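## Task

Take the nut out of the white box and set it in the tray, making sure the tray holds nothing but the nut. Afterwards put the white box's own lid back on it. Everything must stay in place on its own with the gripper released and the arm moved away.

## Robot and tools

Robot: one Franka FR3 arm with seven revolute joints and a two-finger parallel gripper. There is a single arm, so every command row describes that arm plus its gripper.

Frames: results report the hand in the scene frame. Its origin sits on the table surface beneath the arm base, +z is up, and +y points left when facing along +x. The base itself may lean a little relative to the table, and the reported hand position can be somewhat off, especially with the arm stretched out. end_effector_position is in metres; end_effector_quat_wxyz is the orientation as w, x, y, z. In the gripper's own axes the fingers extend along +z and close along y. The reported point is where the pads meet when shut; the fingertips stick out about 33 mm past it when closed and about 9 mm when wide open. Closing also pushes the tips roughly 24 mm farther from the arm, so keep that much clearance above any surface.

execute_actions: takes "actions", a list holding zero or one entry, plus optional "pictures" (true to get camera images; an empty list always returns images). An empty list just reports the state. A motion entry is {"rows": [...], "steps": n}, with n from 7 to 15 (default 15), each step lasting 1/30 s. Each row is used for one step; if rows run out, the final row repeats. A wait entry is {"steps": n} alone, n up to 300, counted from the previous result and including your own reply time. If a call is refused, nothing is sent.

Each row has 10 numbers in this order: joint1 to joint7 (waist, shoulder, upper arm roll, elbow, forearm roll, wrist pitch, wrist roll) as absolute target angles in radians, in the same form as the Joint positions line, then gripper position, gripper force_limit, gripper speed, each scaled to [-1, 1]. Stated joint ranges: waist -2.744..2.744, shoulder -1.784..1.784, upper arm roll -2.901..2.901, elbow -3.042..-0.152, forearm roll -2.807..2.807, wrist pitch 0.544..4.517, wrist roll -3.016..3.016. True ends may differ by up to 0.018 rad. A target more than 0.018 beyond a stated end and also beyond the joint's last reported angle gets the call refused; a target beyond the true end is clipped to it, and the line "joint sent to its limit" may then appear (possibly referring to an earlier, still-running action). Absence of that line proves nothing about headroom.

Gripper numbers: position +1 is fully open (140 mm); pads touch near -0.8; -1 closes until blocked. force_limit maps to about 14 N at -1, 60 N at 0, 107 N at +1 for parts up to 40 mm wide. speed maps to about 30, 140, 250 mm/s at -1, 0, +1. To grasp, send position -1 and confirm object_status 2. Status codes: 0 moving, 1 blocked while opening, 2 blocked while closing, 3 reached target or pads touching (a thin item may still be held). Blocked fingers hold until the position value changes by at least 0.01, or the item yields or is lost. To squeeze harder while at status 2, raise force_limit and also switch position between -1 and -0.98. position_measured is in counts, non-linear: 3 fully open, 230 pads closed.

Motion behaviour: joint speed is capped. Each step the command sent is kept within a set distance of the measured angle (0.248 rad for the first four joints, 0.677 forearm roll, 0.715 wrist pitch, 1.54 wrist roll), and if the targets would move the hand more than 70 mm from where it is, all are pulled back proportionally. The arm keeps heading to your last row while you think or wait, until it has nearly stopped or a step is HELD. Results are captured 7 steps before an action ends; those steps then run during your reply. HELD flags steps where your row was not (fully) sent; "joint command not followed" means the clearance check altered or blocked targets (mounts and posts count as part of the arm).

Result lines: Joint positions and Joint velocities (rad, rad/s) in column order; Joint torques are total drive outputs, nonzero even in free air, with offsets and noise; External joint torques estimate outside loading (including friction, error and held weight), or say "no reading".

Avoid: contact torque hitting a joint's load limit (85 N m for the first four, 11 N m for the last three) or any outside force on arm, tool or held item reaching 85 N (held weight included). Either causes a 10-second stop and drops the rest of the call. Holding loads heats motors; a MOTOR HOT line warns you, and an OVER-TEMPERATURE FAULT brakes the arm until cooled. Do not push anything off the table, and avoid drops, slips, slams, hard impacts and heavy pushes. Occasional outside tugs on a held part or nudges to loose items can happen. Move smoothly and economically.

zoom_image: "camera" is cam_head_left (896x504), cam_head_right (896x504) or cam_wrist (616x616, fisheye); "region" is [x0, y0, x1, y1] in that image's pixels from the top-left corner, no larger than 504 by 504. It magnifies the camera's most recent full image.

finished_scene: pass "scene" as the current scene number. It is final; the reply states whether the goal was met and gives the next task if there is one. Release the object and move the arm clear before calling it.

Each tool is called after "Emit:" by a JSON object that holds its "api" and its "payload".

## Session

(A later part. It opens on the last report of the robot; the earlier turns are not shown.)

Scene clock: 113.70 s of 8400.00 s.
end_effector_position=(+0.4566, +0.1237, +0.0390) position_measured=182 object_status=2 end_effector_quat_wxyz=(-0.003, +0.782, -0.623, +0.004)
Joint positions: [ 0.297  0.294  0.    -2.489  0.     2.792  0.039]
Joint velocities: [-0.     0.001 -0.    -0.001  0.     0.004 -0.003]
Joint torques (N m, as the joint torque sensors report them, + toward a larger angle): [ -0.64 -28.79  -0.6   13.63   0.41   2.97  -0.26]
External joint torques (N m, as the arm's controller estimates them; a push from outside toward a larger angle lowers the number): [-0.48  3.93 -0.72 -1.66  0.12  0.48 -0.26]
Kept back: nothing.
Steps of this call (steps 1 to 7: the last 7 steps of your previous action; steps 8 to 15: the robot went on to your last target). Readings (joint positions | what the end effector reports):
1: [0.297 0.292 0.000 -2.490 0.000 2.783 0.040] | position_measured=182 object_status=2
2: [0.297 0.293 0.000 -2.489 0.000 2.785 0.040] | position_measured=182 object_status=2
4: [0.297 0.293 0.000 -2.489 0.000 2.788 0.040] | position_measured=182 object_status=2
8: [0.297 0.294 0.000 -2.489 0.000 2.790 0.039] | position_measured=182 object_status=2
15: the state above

Emit:
{"api": "execute_actions", "payload": {"actions": [{"rows":[[0.297,0.29,0,-2.489,0,2.79,0.039,-0.2,-0.3,-0.2]],"steps":15}]}}

Emit:
{"api": "execute_actions", "payload": {"actions": [{"rows":[[0.297,0.25,0,-2.489,0,2.755,0.039,-0.2,-0.3,0],[0.297,0.2,0,-2.489,0,2.71,0.039,-0.2,-0.3,0],[0.297,0.15,0,-2.489,0,2.66,0.039,-0.2,-0.3,0]],"steps":15}]}}

Emit:
{"api": "execute_actions", "payload": {"actions": [{"rows":[[0.17,0.09,0,-2.62,0,2.72,0.1,-0.2,-0.3,0]],"steps":15}]}}

Emit:
{"api": "execute_actions", "payload": {"actions": [{"steps":30}], "pictures": true}}

Scene clock: 114.43 s of 8400.00 s.
end_effector_position=(+0.4576, +0.1240, +0.0402) position_measured=154 object_status=0 end_effector_quat_wxyz=(-0.004, +0.782, -0.623, +0.005)
Joint positions: [ 0.297  0.292  0.    -2.489  0.     2.792  0.038]
Joint velocities: [ 0.001 -0.001 -0.002  0.    -0.002 -0.001 -0.   ]
Joint torques (N m, as the joint torque sensors report them, + toward a larger angle): [  0.5  -32.77  -0.37  14.39   0.38   2.21  -0.06]
External joint torques (N m, as the arm's controller estimates them; a push from outside toward a larger angle lowers the number): [ 0.65  0.03 -0.49 -1.08  0.09 -0.3  -0.06]
Steps of this call (steps 1 to 14: the robot went on to your last target; steps 15 to 22: the first 8 steps of this action). Readings (joint positions | what the end effector reports):
15: [0.297 0.294 0.000 -2.489 0.000 2.792 0.038] | position_measured=182 object_status=0
16: [0.297 0.293 0.000 -2.489 0.000 2.792 0.038] | position_measured=182 object_status=0
18: [0.297 0.292 0.000 -2.489 0.000 2.792 0.038] | position_measured=164 object_status=0
22: the state above

Scene clock: 114.93 s of 8400.00 s.
end_effector_position=(+0.4774, +0.1295, +0.0998) position_measured=154 object_status=3 end_effector_quat_wxyz=(-0.024, +0.782, -0.622, +0.020)
Joint positions: [ 0.297  0.152  0.    -2.485  0.     2.7    0.038]
Joint velocities: [ 0.001 -0.126 -0.     0.    -0.001 -0.194  0.   ]
Joint torques (N m, as the joint torque sensors report them, + toward a larger angle): [ -0.45 -24.1   -0.24  14.31   0.47   1.65   0.03]
External joint torques (N m, as the arm's controller estimates them; a push from outside toward a larger angle lowers the number): [-0.41  0.72 -0.34  0.07  0.11 -0.33  0.03]
Steps of this call (steps 1 to 7: the last 7 steps of your previous action; steps 8 to 15: the first 8 steps of this action). Readings (joint positions | what the end effector reports):
8: [0.297 0.287 0.000 -2.491 0.000 2.786 0.038] | position_measured=154 object_status=3
9: [0.297 0.271 0.000 -2.493 0.000 2.773 0.038] | position_measured=154 object_status=3
11: [0.297 0.212 0.000 -2.495 0.000 2.736 0.038] | position_measured=154 object_status=3
15: the state above

Scene clock: 115.43 s of 8400.00 s.
end_effector_position=(+0.4307, +0.0583, +0.0827) position_measured=154 object_status=3 end_effector_quat_wxyz=(+0.002, +0.729, -0.684, +0.001)
Joint positions: [ 0.173  0.095 -0.005 -2.615 -0.001  2.706  0.072]
Joint velocities: [-0.034 -0.038  0.014 -0.061  0.     0.06   0.082]
Joint torques (N m, as the joint torque sensors report them, + toward a larger angle): [  1.91 -28.9    1.19  15.28   0.55   3.15   0.13]
External joint torques (N m, as the arm's controller estimates them; a push from outside toward a larger angle lowers the number): [ 0.38 -0.71 -0.43 -2.49  0.36  0.48  0.14]
Steps of this call (steps 1 to 7: the last 7 steps of your previous action; steps 8 to 15: the first 8 steps of this action). Readings (joint positions | what the end effector reports):
8: [0.280 0.138 0.010 -2.509 -0.000 2.681 0.042] | position_measured=154 object_status=3
9: [0.252 0.120 0.012 -2.543 -0.001 2.688 0.048] | position_measured=154 object_status=3
11: [0.203 0.104 0.002 -2.588 -0.001 2.696 0.058] | position_measured=154 object_status=3
15: the state above

Scene clock: 116.43 s of 8400.00 s.
end_effector_position=(+0.4331, +0.0601, +0.0842) position_measured=154 object_status=3 end_effector_quat_wxyz=(-0.003, +0.722, -0.692, +0.004)
Joint positions: [ 0.172  0.092 -0.001 -2.618 -0.001  2.717  0.096]
Joint velocities: [ 0.002  0.001  0.001  0.     0.    -0.     0.002]
Joint torques (N m, as the joint torque sensors report them, + toward a larger angle): [ -0.34 -28.71   0.47  14.58   0.54   2.95   0.02]
External joint torques (N m, as the arm's controller estimates them; a push from outside toward a larger angle lowers the number): [-0.35 -1.12  0.38 -2.19  0.21  0.43  0.02]
Kept back: nothing.
Steps of this call (steps 1 to 7: the last 7 steps of your previous action; steps 8 to 30: the robot went on to your last target). Readings (joint positions | what the end effector reports):
1: [0.172 0.094 -0.004 -2.616 -0.001 2.708 0.074] | position_measured=154 object_status=3
2: [0.172 0.093 -0.003 -2.617 -0.001 2.710 0.077] | position_measured=154 object_status=3
4: [0.172 0.092 -0.002 -2.617 -0.001 2.712 0.081] | position_measured=154 object_status=3
8: [0.172 0.092 -0.001 -2.618 -0.001 2.715 0.086] | position_measured=154 object_status=3
30: the state above
The arm was judged still, so your last target was given up. Only a new action makes it travel on or press farther. Fingers that are still opening or closing keep moving.

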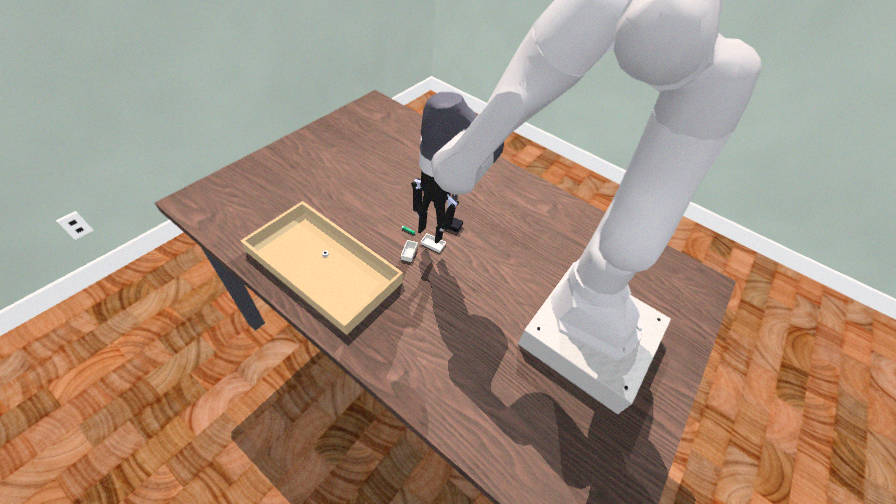

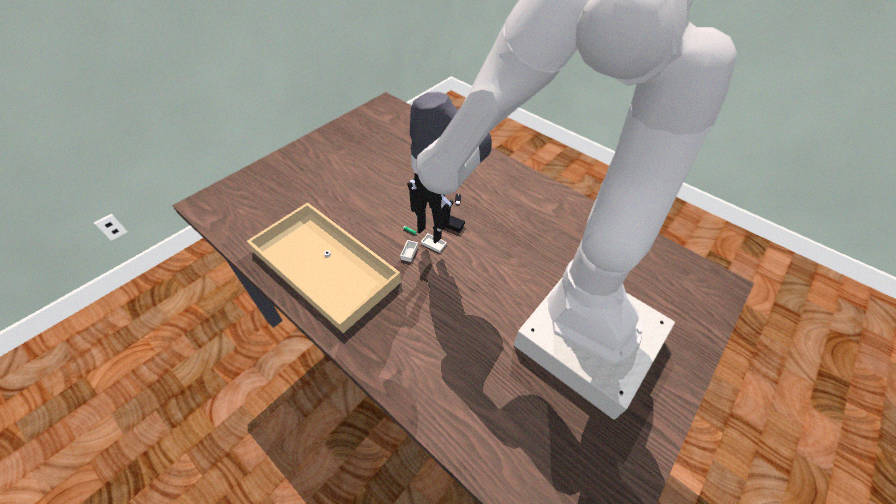

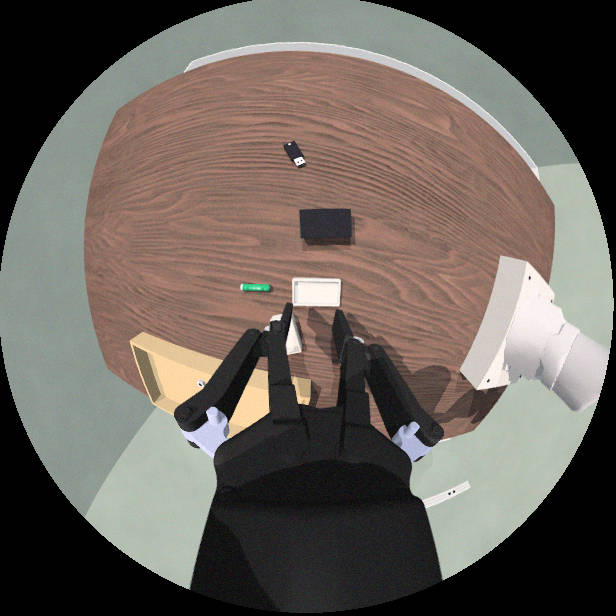

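Emit:
{"api": "execute_actions", "payload": {"actions": [{"rows":[[0.082,0.116,0,-2.574,0,2.7,1.575,-0.15,-0.3,0]],"steps":15}]}}

Emit:
{"api": "execute_actions", "payload": {"actions": [{"steps":30}]}}

Emit:
{"api": "execute_actions", "payload": {"actions": [{"rows":[[0.082,0.14,0,-2.574,0,2.75,1.575,-0.15,-0.3,0],[0.082,0.16,0,-2.574,0,2.765,1.575,-0.15,-0.3,0],[0.082,0.18,0,-2.574,0,2.775,1.575,-0.15,-0.3,0],[0.082,0.195,0,-2.574,0,2.78,1.575,-0.15,-0.3,0]],"steps":15}]}}

Emit:
{"api": "execute_actions", "payload": {"actions": [{"steps":20}], "pictures": true}}

Emit:
{"api": "zoom_image", "payload": {"camera": "cam_wrist", "region": [230,240,390,360]}}

Scene clock: 118.90 s of 8400.00 s.
end_effector_position=(+0.4520, +0.0219, +0.0872) position_measured=148 object_status=3 end_effector_quat_wxyz=(+0.008, -0.332, +0.943, -0.004)
Joint positions: [ 0.085  0.113 -0.003 -2.577 -0.001  2.706  0.943]
Joint velocities: [-0.021  0.014  0.002  0.015 -0.001 -0.021  2.08 ]
Joint torques (N m, as the joint torque sensors report them, + toward a larger angle): [  0.5  -28.08   1.13  15.7    0.76   1.99   0.39]
External joint torques (N m, as the arm's controller estimates them; a push from outside toward a larger angle lowers the number): [-0.43  0.43 -0.12 -1.03  0.53 -0.45  0.42]
Steps of this call (steps 1 to 66: nothing new was sent; steps 67 to 74: the first 8 steps of this action). Readings (joint positions | what the end effector reports):
67: [0.158 0.096 0.006 -2.611 -0.001 2.714 0.219] | position_measured=154 object_status=0
68: [0.137 0.103 0.007 -2.599 -0.001 2.712 0.359] | position_measured=150 object_status=0
70: [0.105 0.110 0.001 -2.585 -0.001 2.710 0.598] | position_measured=148 object_status=0
74: the state above

Scene clock: 119.90 s of 8400.00 s.
end_effector_position=(+0.4510, +0.0226, +0.0867) position_measured=148 object_status=3 end_effector_quat_wxyz=(+0.007, -0.037, +0.999, -0.002)
Joint positions: [ 0.084  0.114 -0.001 -2.576 -0.001  2.702  1.548]
Joint velocities: [-0.001  0.    -0.001 -0.     0.001  0.001  0.079]
Joint torques (N m, as the joint torque sensors report them, + toward a larger angle): [ -0.51 -27.16  -0.06  17.26   0.78   2.26   0.06]
External joint torques (N m, as the arm's controller estimates them; a push from outside toward a larger angle lowers the number): [-0.36  1.49 -0.01  0.22  0.41 -0.2   0.06]
Kept back: nothing.
Steps of this call (steps 1 to 7: the last 7 steps of your previous action; steps 8 to 30: the robot went on to your last target). Readings (joint positions | what the end effector reports):
1: [0.084 0.114 -0.003 -2.577 -0.001 2.706 1.009] | position_measured=148 object_status=3
2: [0.084 0.114 -0.002 -2.576 -0.001 2.705 1.067] | position_measured=148 object_status=3
4: [0.084 0.114 -0.002 -2.576 -0.001 2.704 1.166] | position_measured=148 object_status=3
8: [0.084 0.114 -0.001 -2.576 -0.001 2.703 1.310] | position_measured=148 object_status=3
30: the state above

Scene clock: 120.17 s of 8400.00 s.
end_effector_position=(+0.4436, +0.0221, +0.0576) position_measured=148 object_status=3 end_effector_quat_wxyz=(-0.003, -0.030, +1.000, -0.002)
Joint positions: [ 0.084  0.191 -0.001 -2.575 -0.001  2.758  1.562]
Joint velocities: [ 0.     0.09  -0.001  0.     0.001  0.101  0.032]
Joint torques (N m, as the joint torque sensors report them, + toward a larger angle): [  0.16 -31.28   0.9   14.96   0.63   3.33   0.  ]
External joint torques (N m, as the arm's controller estimates them; a push from outside toward a larger angle lowers the number): [ 0.26  1.67  0.81 -2.6   0.31  0.57  0.  ]
Steps of this call (steps 1 to 8: the first 8 steps of this action). Readings (joint positions | what the end effector reports):
1: [0.084 0.118 -0.001 -2.575 -0.001 2.709 1.551] | position_measured=148 object_status=3
2: [0.084 0.126 -0.001 -2.574 -0.001 2.719 1.553] | position_measured=148 object_status=3
4: [0.084 0.155 -0.001 -2.573 -0.001 2.738 1.557] | position_measured=148 object_status=3
8: the state above

Scene clock: 120.83 s of 8400.00 s.
end_effector_position=(+0.4487, +0.0224, +0.0581) position_measured=148 object_status=3 end_effector_quat_wxyz=(+0.005, -0.026, +1.000, -0.002)
Joint positions: [ 0.084  0.194 -0.001 -2.575 -0.001  2.777  1.571]
Joint velocities: [-0.001  0.    -0.001  0.001  0.     0.001  0.002]
Joint torques (N m, as the joint torque sensors report them, + toward a larger angle): [ -0.69 -28.34   0.22  14.68   0.74   2.9    0.14]
External joint torques (N m, as the arm's controller estimates them; a push from outside toward a larger angle lowers the number): [-0.51  1.58  0.21 -1.02  0.42  0.45  0.14]
Kept back: nothing.
Steps of this call (steps 1 to 7: the last 7 steps of your previous action; steps 8 to 20: the robot went on to your last target). Readings (joint positions | what the end effector reports):
1: [0.084 0.193 -0.001 -2.575 -0.001 2.761 1.563] | position_measured=148 object_status=3
2: [0.084 0.194 -0.001 -2.575 -0.001 2.764 1.564] | position_measured=148 object_status=3
4: [0.084 0.194 -0.001 -2.575 -0.001 2.768 1.565] | position_measured=148 object_status=3
8: [0.084 0.194 -0.001 -2.575 -0.001 2.773 1.568] | position_measured=148 object_status=3
20: the state above

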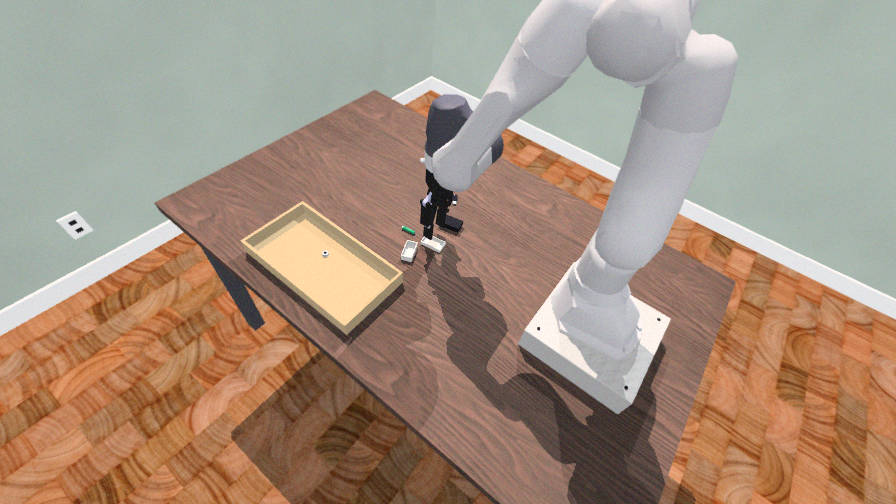

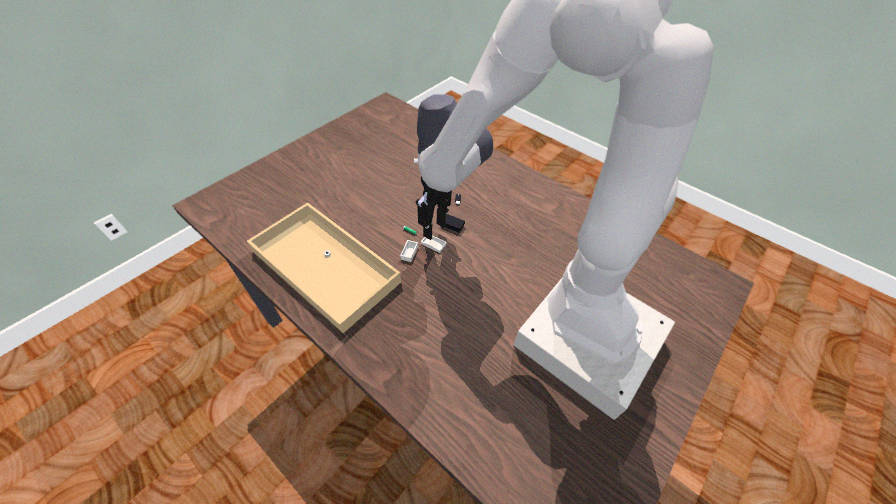

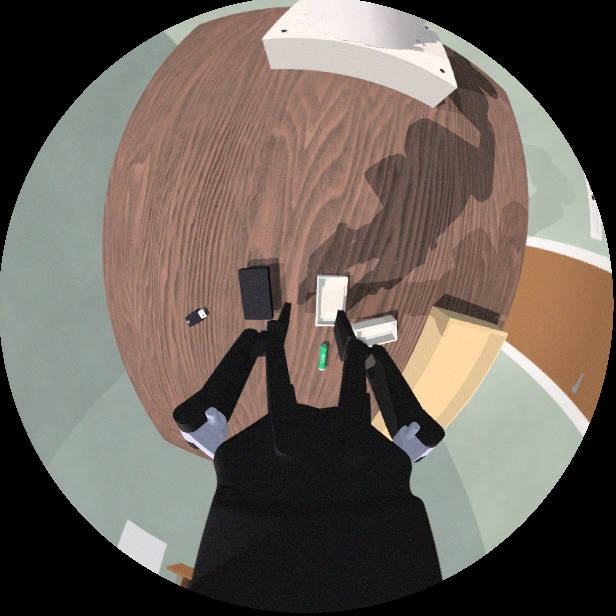

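Region (230, 240, 390, 360) of cam_wrist's 616x616 image, scaled by 3.150, with more detail than that image has; it fills the top 378 rows of this view, and the rest is white.

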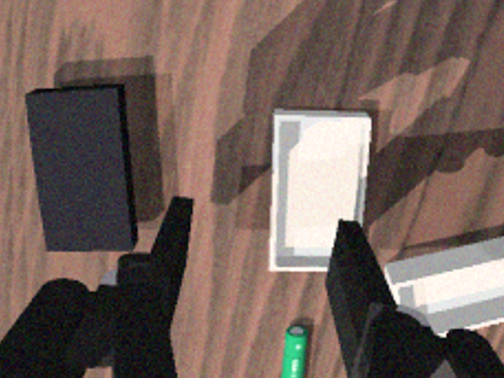

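Emit:
{"api": "execute_actions", "payload": {"actions": [{"rows":[[0.126,0.17,0,-2.619,0,2.8,1.62,-0.2,-0.3,0]],"steps":15}]}}

Emit:
{"api": "execute_actions", "payload": {"actions": [{"rows":[[0.126,0.18,0,-2.619,0,2.825,1.62,-0.2,-0.3,0],[0.126,0.19,0,-2.619,0,2.84,1.62,-0.2,-0.3,0],[0.126,0.2,0,-2.619,0,2.85,1.62,-0.2,-0.3,0],[0.126,0.21,0,-2.619,0,2.855,1.62,-0.2,-0.3,0]],"steps":15}]}}

Emit:
{"api": "execute_actions", "payload": {"actions": [{"steps":20}], "pictures": true}}

Emit:
{"api": "zoom_image", "payload": {"camera": "cam_wrist", "region": [230,240,390,360]}}

Scene clock: 121.63 s of 8400.00 s.
end_effector_position=(+0.4333, +0.0396, +0.0563) position_measured=154 object_status=0 end_effector_quat_wxyz=(+0.003, -0.033, +0.999, -0.001)
Joint positions: [ 0.123  0.173  0.001 -2.616 -0.001  2.793  1.597]
Joint velocities: [ 0.006 -0.013 -0.001 -0.017  0.001  0.026  0.063]
Joint torques (N m, as the joint torque sensors report them, + toward a larger angle): [  1.68 -29.44  -0.86  13.51   0.6    2.85   0.23]
External joint torques (N m, as the arm's controller estimates them; a push from outside toward a larger angle lowers the number): [ 2.2  -0.53 -0.34 -2.06  0.25  0.38  0.24]
Steps of this call (steps 1 to 15: the robot went on to your last target; step 16: nothing new was sent; steps 17 to 24: the first 8 steps of this action). Readings (joint positions | what the end effector reports):
17: [0.090 0.189 -0.004 -2.582 -0.001 2.782 1.575] | position_measured=148 object_status=0
18: [0.099 0.182 -0.004 -2.594 -0.001 2.784 1.580] | position_measured=153 object_status=0
20: [0.114 0.176 -0.001 -2.608 -0.001 2.788 1.587] | position_measured=154 object_status=0
24: the state above

Scene clock: 122.13 s of 8400.00 s.
end_effector_position=(+0.4338, +0.0397, +0.0448) position_measured=154 object_status=3 end_effector_quat_wxyz=(+0.007, -0.025, +1.000, -0.001)
Joint positions: [ 0.123  0.207  0.001 -2.618 -0.001  2.838  1.613]
Joint velocities: [ 0.001  0.048  0.    -0.002 -0.     0.084  0.013]
Joint torques (N m, as the joint torque sensors report them, + toward a larger angle): [  1.68 -29.63  -0.42  13.16   0.49   3.11   0.15]
External joint torques (N m, as the arm's controller estimates them; a push from outside toward a larger angle lowers the number): [ 1.73  1.29 -0.57 -2.46  0.23  0.48  0.15]
Steps of this call (steps 1 to 7: the last 7 steps of your previous action; steps 8 to 15: the first 8 steps of this action). Readings (joint positions | what the end effector reports):
8: [0.123 0.173 0.001 -2.617 -0.001 2.800 1.609] | position_measured=154 object_status=3
9: [0.123 0.176 0.001 -2.617 -0.001 2.807 1.610] | position_measured=154 object_status=3
11: [0.123 0.188 0.001 -2.617 -0.001 2.821 1.611] | position_measured=154 object_status=3
15: the state above

Scene clock: 122.80 s of 8400.00 s.
end_effector_position=(+0.4378, +0.0401, +0.0455) position_measured=154 object_status=3 end_effector_quat_wxyz=(+0.014, -0.023, +1.000, -0.001)
Joint positions: [ 0.123  0.208  0.001 -2.618 -0.001  2.852  1.616]
Joint velocities: [ 0.001 -0.001  0.     0.001 -0.     0.002  0.   ]
Joint torques (N m, as the joint torque sensors report them, + toward a larger angle): [  2.38 -28.31  -0.52  13.26   0.54   2.94   0.16]
External joint torques (N m, as the arm's controller estimates them; a push from outside toward a larger angle lowers the number): [ 2.43  1.13 -0.67 -1.48  0.28  0.44  0.17]
Kept back: nothing.
Steps of this call (steps 1 to 7: the last 7 steps of your previous action; steps 8 to 20: the robot went on to your last target). Readings (joint positions | what the end effector reports):
1: [0.123 0.208 0.001 -2.618 -0.001 2.840 1.613] | position_measured=154 object_status=3
2: [0.123 0.208 0.001 -2.618 -0.001 2.842 1.614] | position_measured=154 object_status=3
4: [0.123 0.208 0.001 -2.618 -0.001 2.846 1.614] | position_measured=154 object_status=3
8: [0.123 0.208 0.001 -2.618 -0.001 2.849 1.615] | position_measured=154 object_status=3
20: the state above

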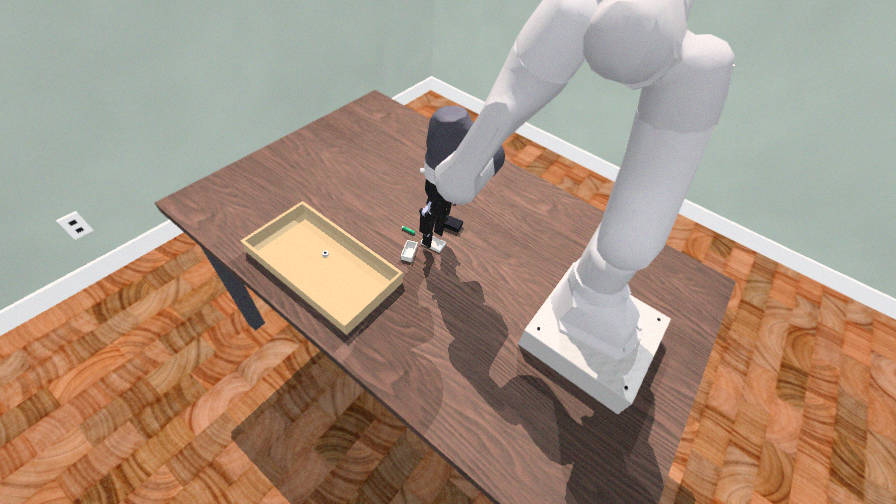

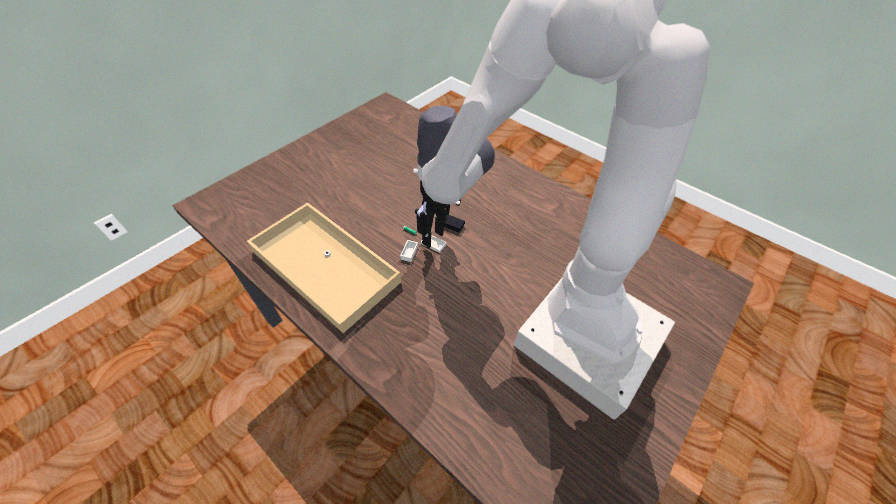

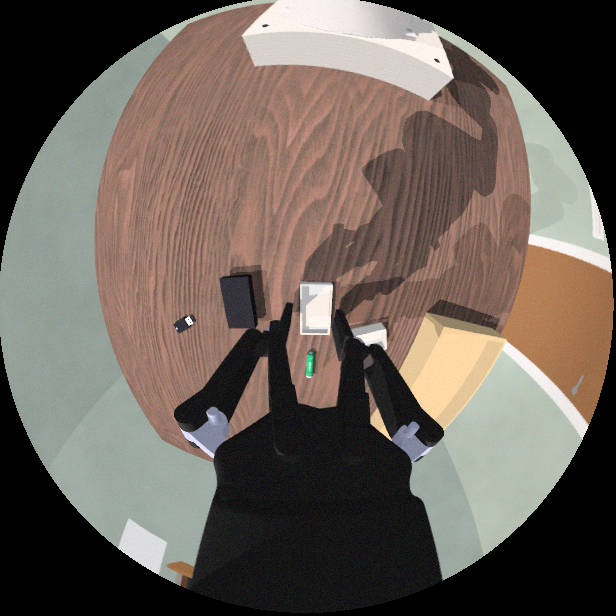

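Region (230, 240, 390, 360) of cam_wrist's 616x616 image, scaled by 3.150, with more detail than that image has; it fills the top 378 rows of this view, and the rest is white.

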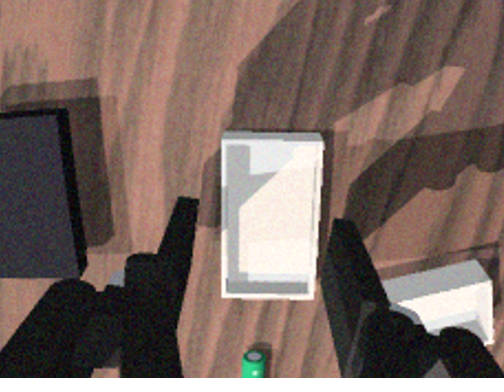

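Emit:
{"api": "execute_actions", "payload": {"actions": [{"rows":[[0.13,0.215,0,-2.625,0,2.855,1.62,-0.2,-0.3,0],[0.13,0.222,0,-2.625,0,2.855,1.62,-0.2,-0.3,0],[0.13,0.23,0,-2.625,0,2.858,1.62,-0.2,-0.3,0],[0.13,0.236,0,-2.625,0,2.86,1.62,-0.2,-0.3,0]],"steps":15}]}}

Emit:
{"api": "execute_actions", "payload": {"actions": [{"steps":12}]}}

Emit:
{"api": "execute_actions", "payload": {"actions": [{"rows":[[0.13,0.236,0,-2.625,0,2.86,1.62,-1,-0.6,-0.5]],"steps":15}]}}

Emit:
{"api": "execute_actions", "payload": {"actions": [{"steps":15}], "pictures": true}}

Emit:
{"api": "zoom_image", "payload": {"camera": "cam_wrist", "region": [230,240,390,360]}}

Scene clock: 123.63 s of 8400.00 s.
end_effector_position=(+0.4259, +0.0405, +0.0333) position_measured=154 object_status=3 end_effector_quat_wxyz=(-0.000, -0.025, +1.000, -0.002)
Joint positions: [ 0.127  0.234  0.001 -2.624 -0.001  2.855  1.617]
Joint velocities: [ 0.002  0.034 -0.001 -0.008 -0.002  0.005  0.001]
Joint torques (N m, as the joint torque sensors report them, + toward a larger angle): [  2.67 -30.2   -1.18  12.85   0.54   2.96   0.09]
External joint torques (N m, as the arm's controller estimates them; a push from outside toward a larger angle lowers the number): [ 2.78  0.69 -1.29 -2.07  0.3   0.36  0.09]
Steps of this call (steps 1 to 15: the robot went on to your last target; steps 16 to 17: nothing new was sent; steps 18 to 25: the first 8 steps of this action). Readings (joint positions | what the end effector reports):
18: [0.124 0.209 0.001 -2.619 -0.001 2.853 1.617] | position_measured=154 object_status=3
19: [0.125 0.211 0.001 -2.619 -0.001 2.853 1.617] | position_measured=154 object_status=3
21: [0.127 0.220 0.001 -2.621 -0.001 2.855 1.617] | position_measured=154 object_status=3
25: the state above

Scene clock: 124.03 s of 8400.00 s.
end_effector_position=(+0.4260, +0.0405, +0.0330) position_measured=154 object_status=3 end_effector_quat_wxyz=(+0.000, -0.025, +1.000, -0.001)
Joint positions: [ 0.127  0.235  0.001 -2.624 -0.001  2.857  1.617]
Joint velocities: [-0.001 -0.001  0.001 -0.001 -0.     0.001 -0.001]
Joint torques (N m, as the joint torque sensors report them, + toward a larger angle): [  1.83 -28.74   0.12  12.65   0.57   2.86   0.07]
External joint torques (N m, as the arm's controller estimates them; a push from outside toward a larger angle lowers the number): [ 1.9   0.8  -0.05 -1.34  0.33  0.44  0.07]
Kept back: nothing.
Steps of this call (steps 1 to 7: the last 7 steps of your previous action; steps 8 to 12: the robot went on to your last target). Readings (joint positions | what the end effector reports):
1: [0.127 0.234 0.001 -2.624 -0.001 2.856 1.617] | position_measured=154 object_status=3
2: [0.127 0.235 0.001 -2.624 -0.001 2.856 1.617] | position_measured=154 object_status=3
4: [0.127 0.235 0.001 -2.624 -0.001 2.856 1.617] | position_measured=154 object_status=3
8: [0.127 0.235 0.001 -2.624 -0.001 2.857 1.617] | position_measured=154 object_status=3
12: the state above

Scene clock: 124.30 s of 8400.00 s.
end_effector_position=(+0.4264, +0.0406, +0.0333) position_measured=175 object_status=0 end_effector_quat_wxyz=(+0.001, -0.025, +1.000, -0.001)
Joint positions: [ 0.127  0.234  0.001 -2.624 -0.001  2.858  1.617]
Joint velocities: [ 0.001 -0.     0.    -0.001  0.     0.001 -0.   ]
Joint torques (N m, as the joint torque sensors report them, + toward a larger angle): [  2.18 -28.16  -0.6   12.41   0.55   2.86   0.09]
External joint torques (N m, as the arm's controller estimates them; a push from outside toward a larger angle lowers the number): [ 2.27  1.35 -0.74 -1.56  0.31  0.45  0.09]
Steps of this call (steps 1 to 8: the first 8 steps of this action). Readings (joint positions | what the end effector reports):
1: [0.127 0.235 0.001 -2.624 -0.001 2.857 1.617] | position_measured=154 object_status=0
2: [0.127 0.235 0.001 -2.624 -0.001 2.857 1.617] | position_measured=158 object_status=0
4: [0.127 0.235 0.001 -2.624 -0.001 2.858 1.617] | position_measured=167 object_status=0
8: the state above

Scene clock: 124.80 s of 8400.00 s.
end_effector_position=(+0.4264, +0.0406, +0.0333) position_measured=175 object_status=2 end_effector_quat_wxyz=(+0.001, -0.025, +1.000, -0.001)
Joint positions: [ 0.127  0.234  0.001 -2.624 -0.001  2.858  1.617]
Joint velocities: [-0.    -0.001  0.001  0.     0.     0.    -0.   ]
Joint torques (N m, as the joint torque sensors report them, + toward a larger angle): [  2.52 -28.38  -0.59  12.18   0.55   2.77   0.09]
External joint torques (N m, as the arm's controller estimates them; a push from outside toward a larger angle lowers the number): [ 2.6   1.13 -0.75 -1.85  0.32  0.35  0.09]
Kept back: nothing.
Steps of this call (steps 1 to 7: the last 7 steps of your previous action; steps 8 to 15: the robot went on to your last target). Readings (joint positions | what the end effector reports):
1: [0.127 0.234 0.001 -2.624 -0.001 2.858 1.617] | position_measured=175 object_status=0
2: [0.127 0.234 0.001 -2.624 -0.001 2.858 1.617] | position_measured=175 object_status=0
4: [0.127 0.234 0.001 -2.624 -0.001 2.858 1.617] | position_measured=175 object_status=0
8: [0.127 0.234 0.001 -2.624 -0.001 2.858 1.617] | position_measured=175 object_status=2
15: the state above
The arm was judged still, so your last target was given up. Only a new action makes it travel on or press farther. Fingers that are still opening or closing keep moving.

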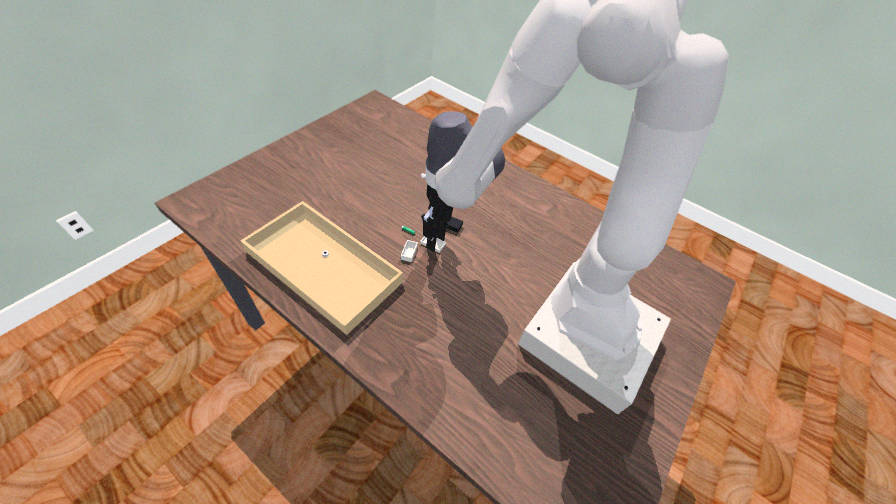

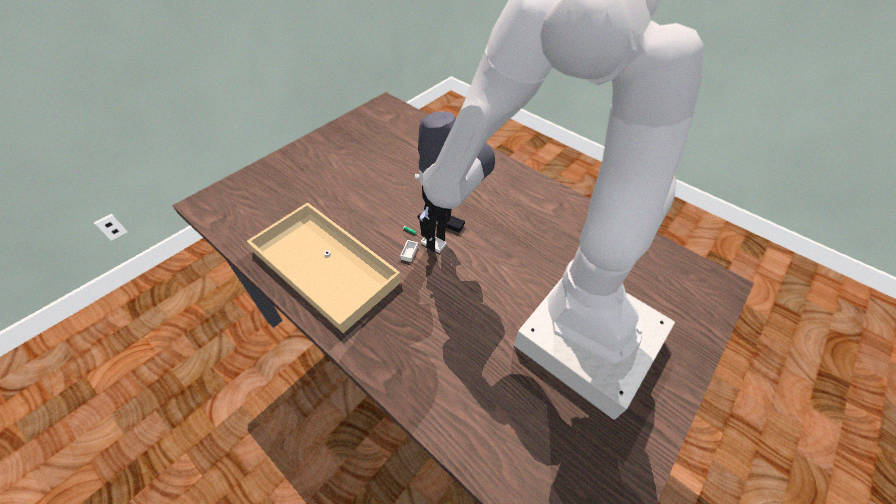

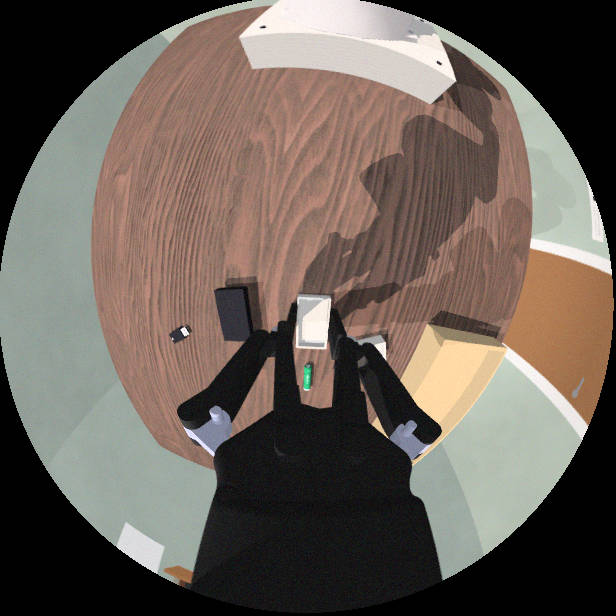

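Region (230, 240, 390, 360) of cam_wrist's 616x616 image, scaled by 3.150, with more detail than that image has; it fills the top 378 rows of this view, and the rest is white.

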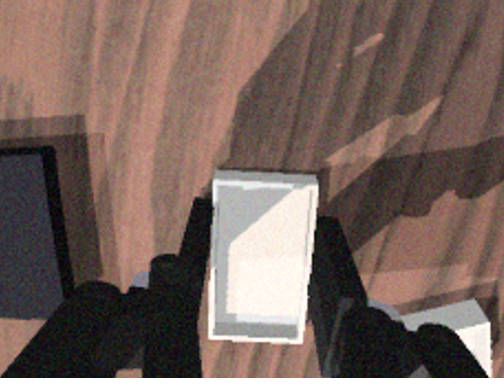

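Emit:
{"api": "execute_actions", "payload": {"actions": [{"rows":[[0.127,0.17,0,-2.624,0,2.8,1.6,-1,-0.6,-0.5],[0.127,0.11,0,-2.624,0,2.74,1.6,-1,-0.6,-0.5],[0.127,0.05,0,-2.624,0,2.69,1.6,-1,-0.6,-0.5]],"steps":15}]}}

Emit:
{"api": "execute_actions", "payload": {"actions": [{"rows":[[0.06,0.15,0,-2.6,0,3.1,1.58,-1,-0.6,-0.5]],"steps":15}]}}

Emit:
{"api": "execute_actions", "payload": {"actions": [{"rows":[[0.0,0.35,0,-2.6,0,3.6,1.57,-1,-0.6,-0.5]],"steps":15}]}}

Emit:
{"api": "execute_actions", "payload": {"actions": [{"rows":[[-0.03,0.5,0,-2.6,0,4.0,1.57,-1,-0.6,-0.5]],"steps":15}]}}

Emit:
{"api": "execute_actions", "payload": {"actions": [{"steps":30}], "pictures": true}}

Scene clock: 127.13 s of 8400.00 s.
end_effector_position=(+0.4527, +0.0432, +0.1026) position_measured=175 object_status=2 end_effector_quat_wxyz=(+0.033, -0.029, +0.999, +0.001)
Joint positions: [ 0.127  0.054  0.001 -2.619 -0.001  2.738  1.609]
Joint velocities: [-0.    -0.137  0.     0.001 -0.001 -0.253 -0.019]
Joint torques (N m, as the joint torque sensors report them, + toward a larger angle): [  1.   -21.57  -0.65  13.31   0.62   1.73  -0.13]
External joint torques (N m, as the arm's controller estimates them; a push from outside toward a larger angle lowers the number): [ 1.12 -0.31 -0.57 -0.2   0.24 -0.31 -0.13]
Steps of this call (steps 1 to 62: nothing new was sent; steps 63 to 70: the first 8 steps of this action). Readings (joint positions | what the end effector reports):
63: [0.127 0.226 0.001 -2.626 -0.001 2.849 1.616] | position_measured=175 object_status=2
64: [0.127 0.202 0.001 -2.629 -0.001 2.829 1.614] | position_measured=175 object_status=2
66: [0.127 0.125 0.001 -2.630 -0.001 2.784 1.612] | position_measured=175 object_status=2
70: the state above

Scene clock: 127.63 s of 8400.00 s.
end_effector_position=(+0.5125, +0.0157, +0.0991) position_measured=175 object_status=2 end_effector_quat_wxyz=(+0.123, -0.004, +0.992, +0.002)
Joint positions: [ 0.065  0.145 -0.001 -2.604 -0.001  2.994  1.594]
Joint velocities: [-0.064  0.073 -0.005  0.019 -0.001  0.626 -0.037]
Joint torques (N m, as the joint torque sensors report them, + toward a larger angle): [  0.63 -27.81   0.55  18.02   0.66   3.58  -0.31]
External joint torques (N m, as the arm's controller estimates them; a push from outside toward a larger angle lowers the number): [-1.09  3.03 -1.23  1.18  0.57  0.67 -0.3 ]
Steps of this call (steps 1 to 7: the last 7 steps of your previous action; steps 8 to 15: the first 8 steps of this action). Readings (joint positions | what the end effector reports):
8: [0.121 0.061 0.004 -2.620 -0.001 2.737 1.605] | position_measured=175 object_status=2
9: [0.110 0.079 0.004 -2.615 -0.001 2.782 1.603] | position_measured=175 object_status=2
11: [0.088 0.113 0.003 -2.609 -0.001 2.869 1.600] | position_measured=175 object_status=2
15: the state above

Scene clock: 128.13 s of 8400.00 s.
end_effector_position=(+0.5752, -0.0187, +0.0861) position_measured=175 object_status=2 end_effector_quat_wxyz=(+0.262, +0.019, +0.965, -0.005)
Joint positions: [ 0.002  0.348 -0.002 -2.603 -0.001  3.48   1.58 ]
Joint velocities: [-0.012  0.044 -0.001  0.    -0.     0.701 -0.021]
Joint torques (N m, as the joint torque sensors report them, + toward a larger angle): [  0.22 -33.5    0.69  14.     0.55   3.99  -0.23]
External joint torques (N m, as the arm's controller estimates them; a push from outside toward a larger angle lowers the number): [-0.68  1.1  -0.87 -0.55  0.6   0.59 -0.22]
Steps of this call (steps 1 to 7: the last 7 steps of your previous action; steps 8 to 15: the first 8 steps of this action). Readings (joint positions | what the end effector reports):
8: [0.054 0.174 0.004 -2.597 -0.002 3.140 1.587] | position_measured=175 object_status=2
9: [0.041 0.224 0.005 -2.591 -0.002 3.225 1.586] | position_measured=175 object_status=2
11: [0.018 0.303 0.001 -2.597 -0.001 3.345 1.583] | position_measured=175 object_status=2
15: the state above

Scene clock: 128.63 s of 8400.00 s.
end_effector_position=(+0.6109, -0.0369, +0.1098) position_measured=175 object_status=2 end_effector_quat_wxyz=(+0.392, +0.029, +0.920, -0.012)
Joint positions: [-0.028  0.498 -0.001 -2.602 -0.001  3.904  1.575]
Joint velocities: [-0.005  0.027 -0.001  0.001 -0.     0.562 -0.003]
Joint torques (N m, as the joint torque sensors report them, + toward a larger angle): [ -0.53 -33.     0.73  10.82   0.52   3.93  -0.36]
External joint torques (N m, as the arm's controller estimates them; a push from outside toward a larger angle lowers the number): [-0.78  1.96 -0.11 -0.31  0.56  0.5  -0.34]
Steps of this call (steps 1 to 7: the last 7 steps of your previous action; steps 8 to 15: the first 8 steps of this action). Readings (joint positions | what the end effector reports):
8: [-0.002 0.371 0.001 -2.597 -0.001 3.630 1.576] | position_measured=175 object_status=2
9: [-0.009 0.409 0.002 -2.593 -0.001 3.699 1.576] | position_measured=175 object_status=2
11: [-0.021 0.467 0.000 -2.599 -0.001 3.795 1.575] | position_measured=175 object_status=2
15: the state above

Scene clock: 129.63 s of 8400.00 s.
end_effector_position=(+0.6243, -0.0376, +0.1374) position_measured=175 object_status=2 end_effector_quat_wxyz=(+0.434, +0.027, +0.900, -0.014)
Joint positions: [-0.028  0.499 -0.001 -2.602 -0.001  3.997  1.573]
Joint velocities: [-0.001 -0.    -0.001  0.001 -0.     0.001  0.002]
Joint torques (N m, as the joint torque sensors report them, + toward a larger angle): [ -0.45 -32.13   0.24  10.64   0.42   3.78  -0.23]
External joint torques (N m, as the arm's controller estimates them; a push from outside toward a larger angle lowers the number): [-0.24  1.43 -0.02  0.35  0.36  0.35 -0.21]
Kept back: nothing.
Steps of this call (steps 1 to 7: the last 7 steps of your previous action; steps 8 to 30: the robot went on to your last target). Readings (joint positions | what the end effector reports):
1: [-0.028 0.499 -0.001 -2.602 -0.001 3.921 1.574] | position_measured=175 object_status=2
2: [-0.028 0.499 -0.001 -2.602 -0.001 3.935 1.574] | position_measured=175 object_status=2
4: [-0.028 0.499 -0.001 -2.602 -0.001 3.956 1.574] | position_measured=175 object_status=2
8: [-0.028 0.499 -0.001 -2.602 -0.001 3.979 1.574] | position_measured=175 object_status=2
30: the state above
The arm was judged still, so your last target was given up. Only a new action makes it travel on or press farther. Fingers that are still opening or closing keep moving.

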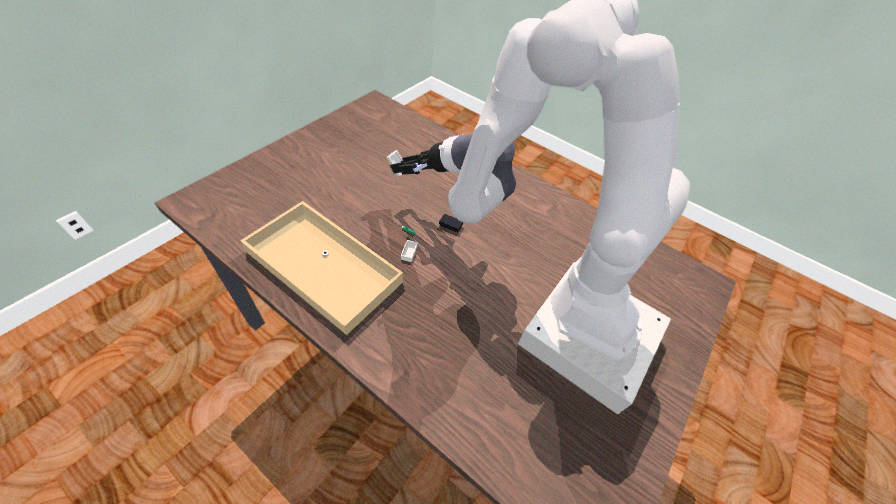

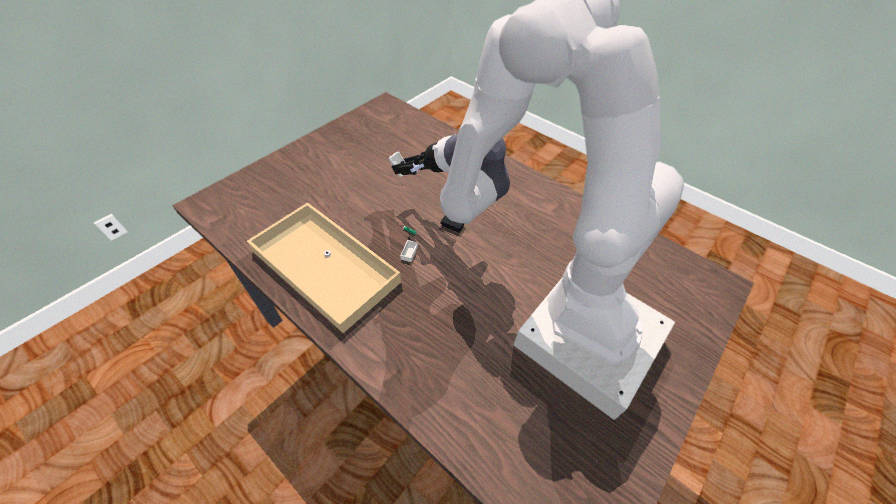

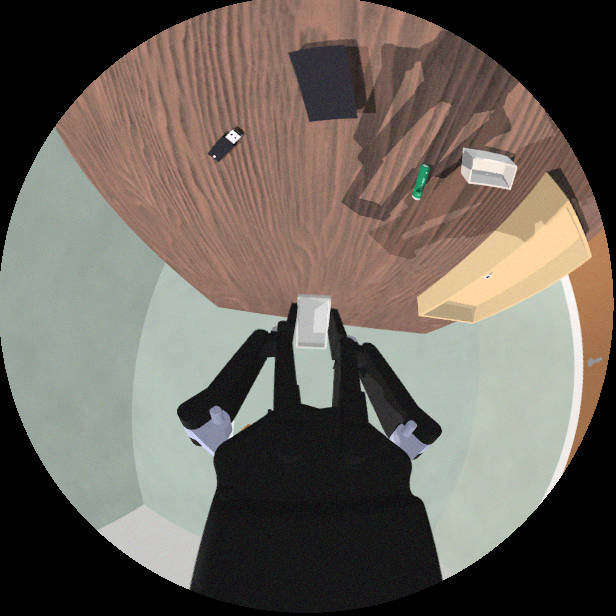

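Emit:
{"api": "execute_actions", "payload": {"actions": [{"rows":[[-0.03,0.6,0,-2.595,0,4.12,1.57,-1,-0.6,-0.5],[-0.03,0.65,0,-2.595,0,4.2,1.57,-1,-0.6,-0.5],[-0.03,0.712,0,-2.591,0,4.25,1.57,-1,-0.6,-0.5]],"steps":15}]}}

Emit:
{"api": "execute_actions", "payload": {"actions": [{"steps":30}], "pictures": true}}

Scene clock: 130.80 s of 8400.00 s.
end_effector_position=(+0.5882, -0.0356, +0.0684) position_measured=175 object_status=2 end_effector_quat_wxyz=(+0.426, +0.027, +0.904, -0.013)
Joint positions: [-0.028  0.708 -0.001 -2.595 -0.001  4.182  1.573]
Joint velocities: [-0.     0.134 -0.001  0.001 -0.     0.369  0.001]
Joint torques (N m, as the joint torque sensors report them, + toward a larger angle): [ -0.81 -38.2    0.99   7.61   0.29   4.57  -0.19]
External joint torques (N m, as the arm's controller estimates them; a push from outside toward a larger angle lowers the number): [-0.67  1.66  0.47 -1.53  0.42  0.65 -0.16]
Steps of this call (steps 1 to 27: nothing new was sent; steps 28 to 35: the first 8 steps of this action). Readings (joint positions | what the end effector reports):
28: [-0.028 0.512 -0.001 -2.597 -0.001 4.017 1.573] | position_measured=175 object_status=2
29: [-0.028 0.544 -0.001 -2.591 -0.001 4.049 1.573] | position_measured=175 object_status=2
31: [-0.028 0.632 -0.001 -2.588 -0.001 4.114 1.573] | position_measured=175 object_status=2
35: the state above

Scene clock: 131.80 s of 8400.00 s.
end_effector_position=(+0.5963, -0.0360, +0.0869) position_measured=175 object_status=2 end_effector_quat_wxyz=(+0.455, +0.027, +0.890, -0.014)
Joint positions: [-0.028  0.711 -0.001 -2.593 -0.001  4.247  1.573]
Joint velocities: [ 0.    -0.    -0.001 -0.001 -0.001  0.    -0.002]
Joint torques (N m, as the joint torque sensors report them, + toward a larger angle): [ -0.46 -33.65   0.54   6.07   0.3    3.97  -0.25]
External joint torques (N m, as the arm's controller estimates them; a push from outside toward a larger angle lowers the number): [-0.42  0.56 -0.03  0.25  0.43  0.57 -0.23]
Kept back: nothing.
Steps of this call (steps 1 to 7: the last 7 steps of your previous action; steps 8 to 30: the robot went on to your last target). Readings (joint positions | what the end effector reports):
1: [-0.028 0.711 -0.001 -2.595 -0.001 4.194 1.573] | position_measured=175 object_status=2
2: [-0.028 0.711 -0.001 -2.595 -0.001 4.203 1.573] | position_measured=175 object_status=2
4: [-0.028 0.711 -0.001 -2.594 -0.001 4.218 1.573] | position_measured=175 object_status=2
8: [-0.028 0.711 -0.001 -2.593 -0.001 4.234 1.573] | position_measured=175 object_status=2
30: the state above
The arm was judged still, so your last target was given up. Only a new action makes it travel on or press farther. Fingers that are still opening or closing keep moving.

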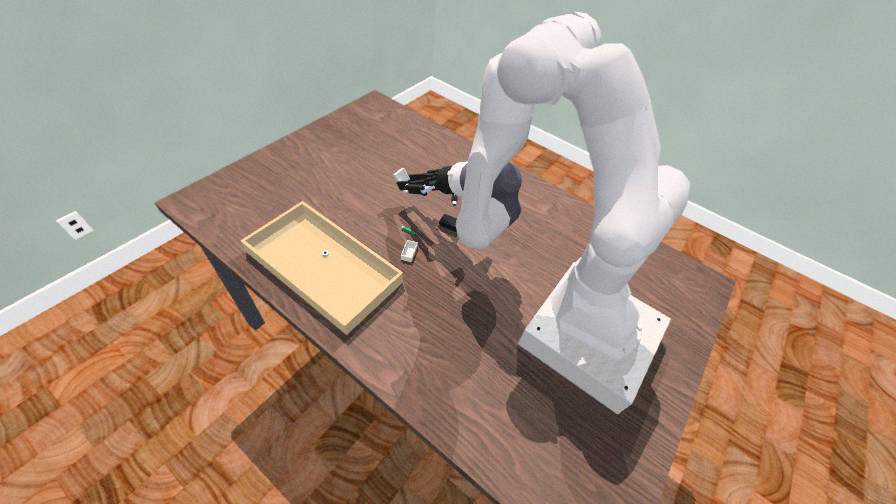

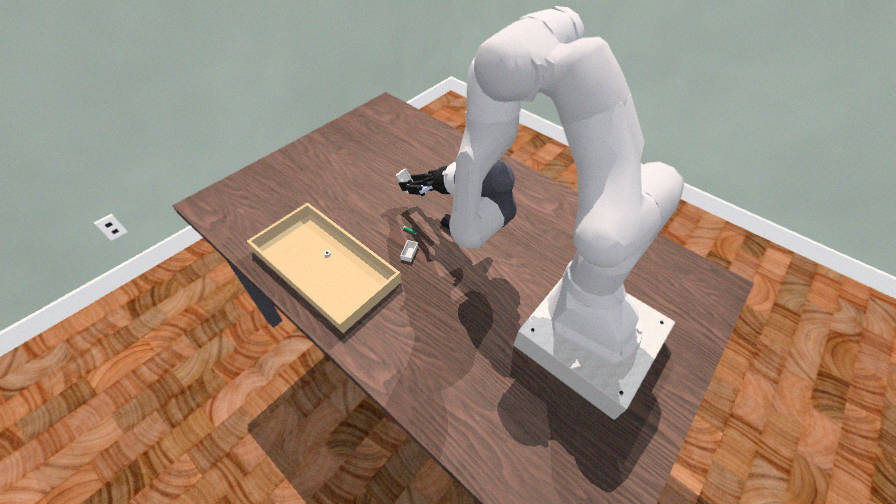

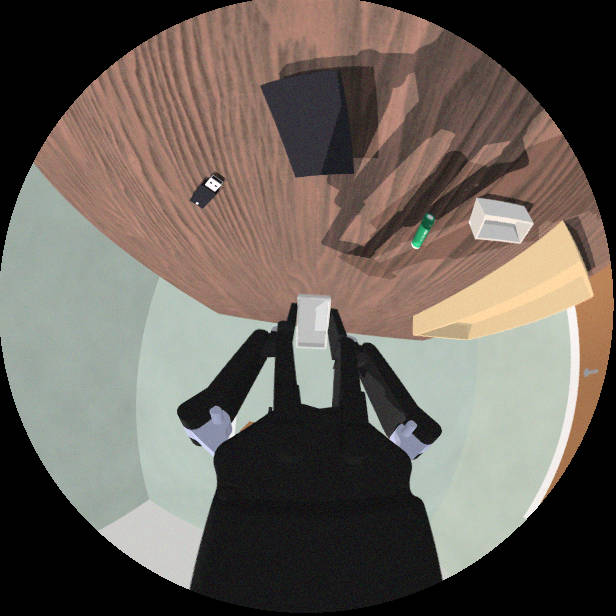

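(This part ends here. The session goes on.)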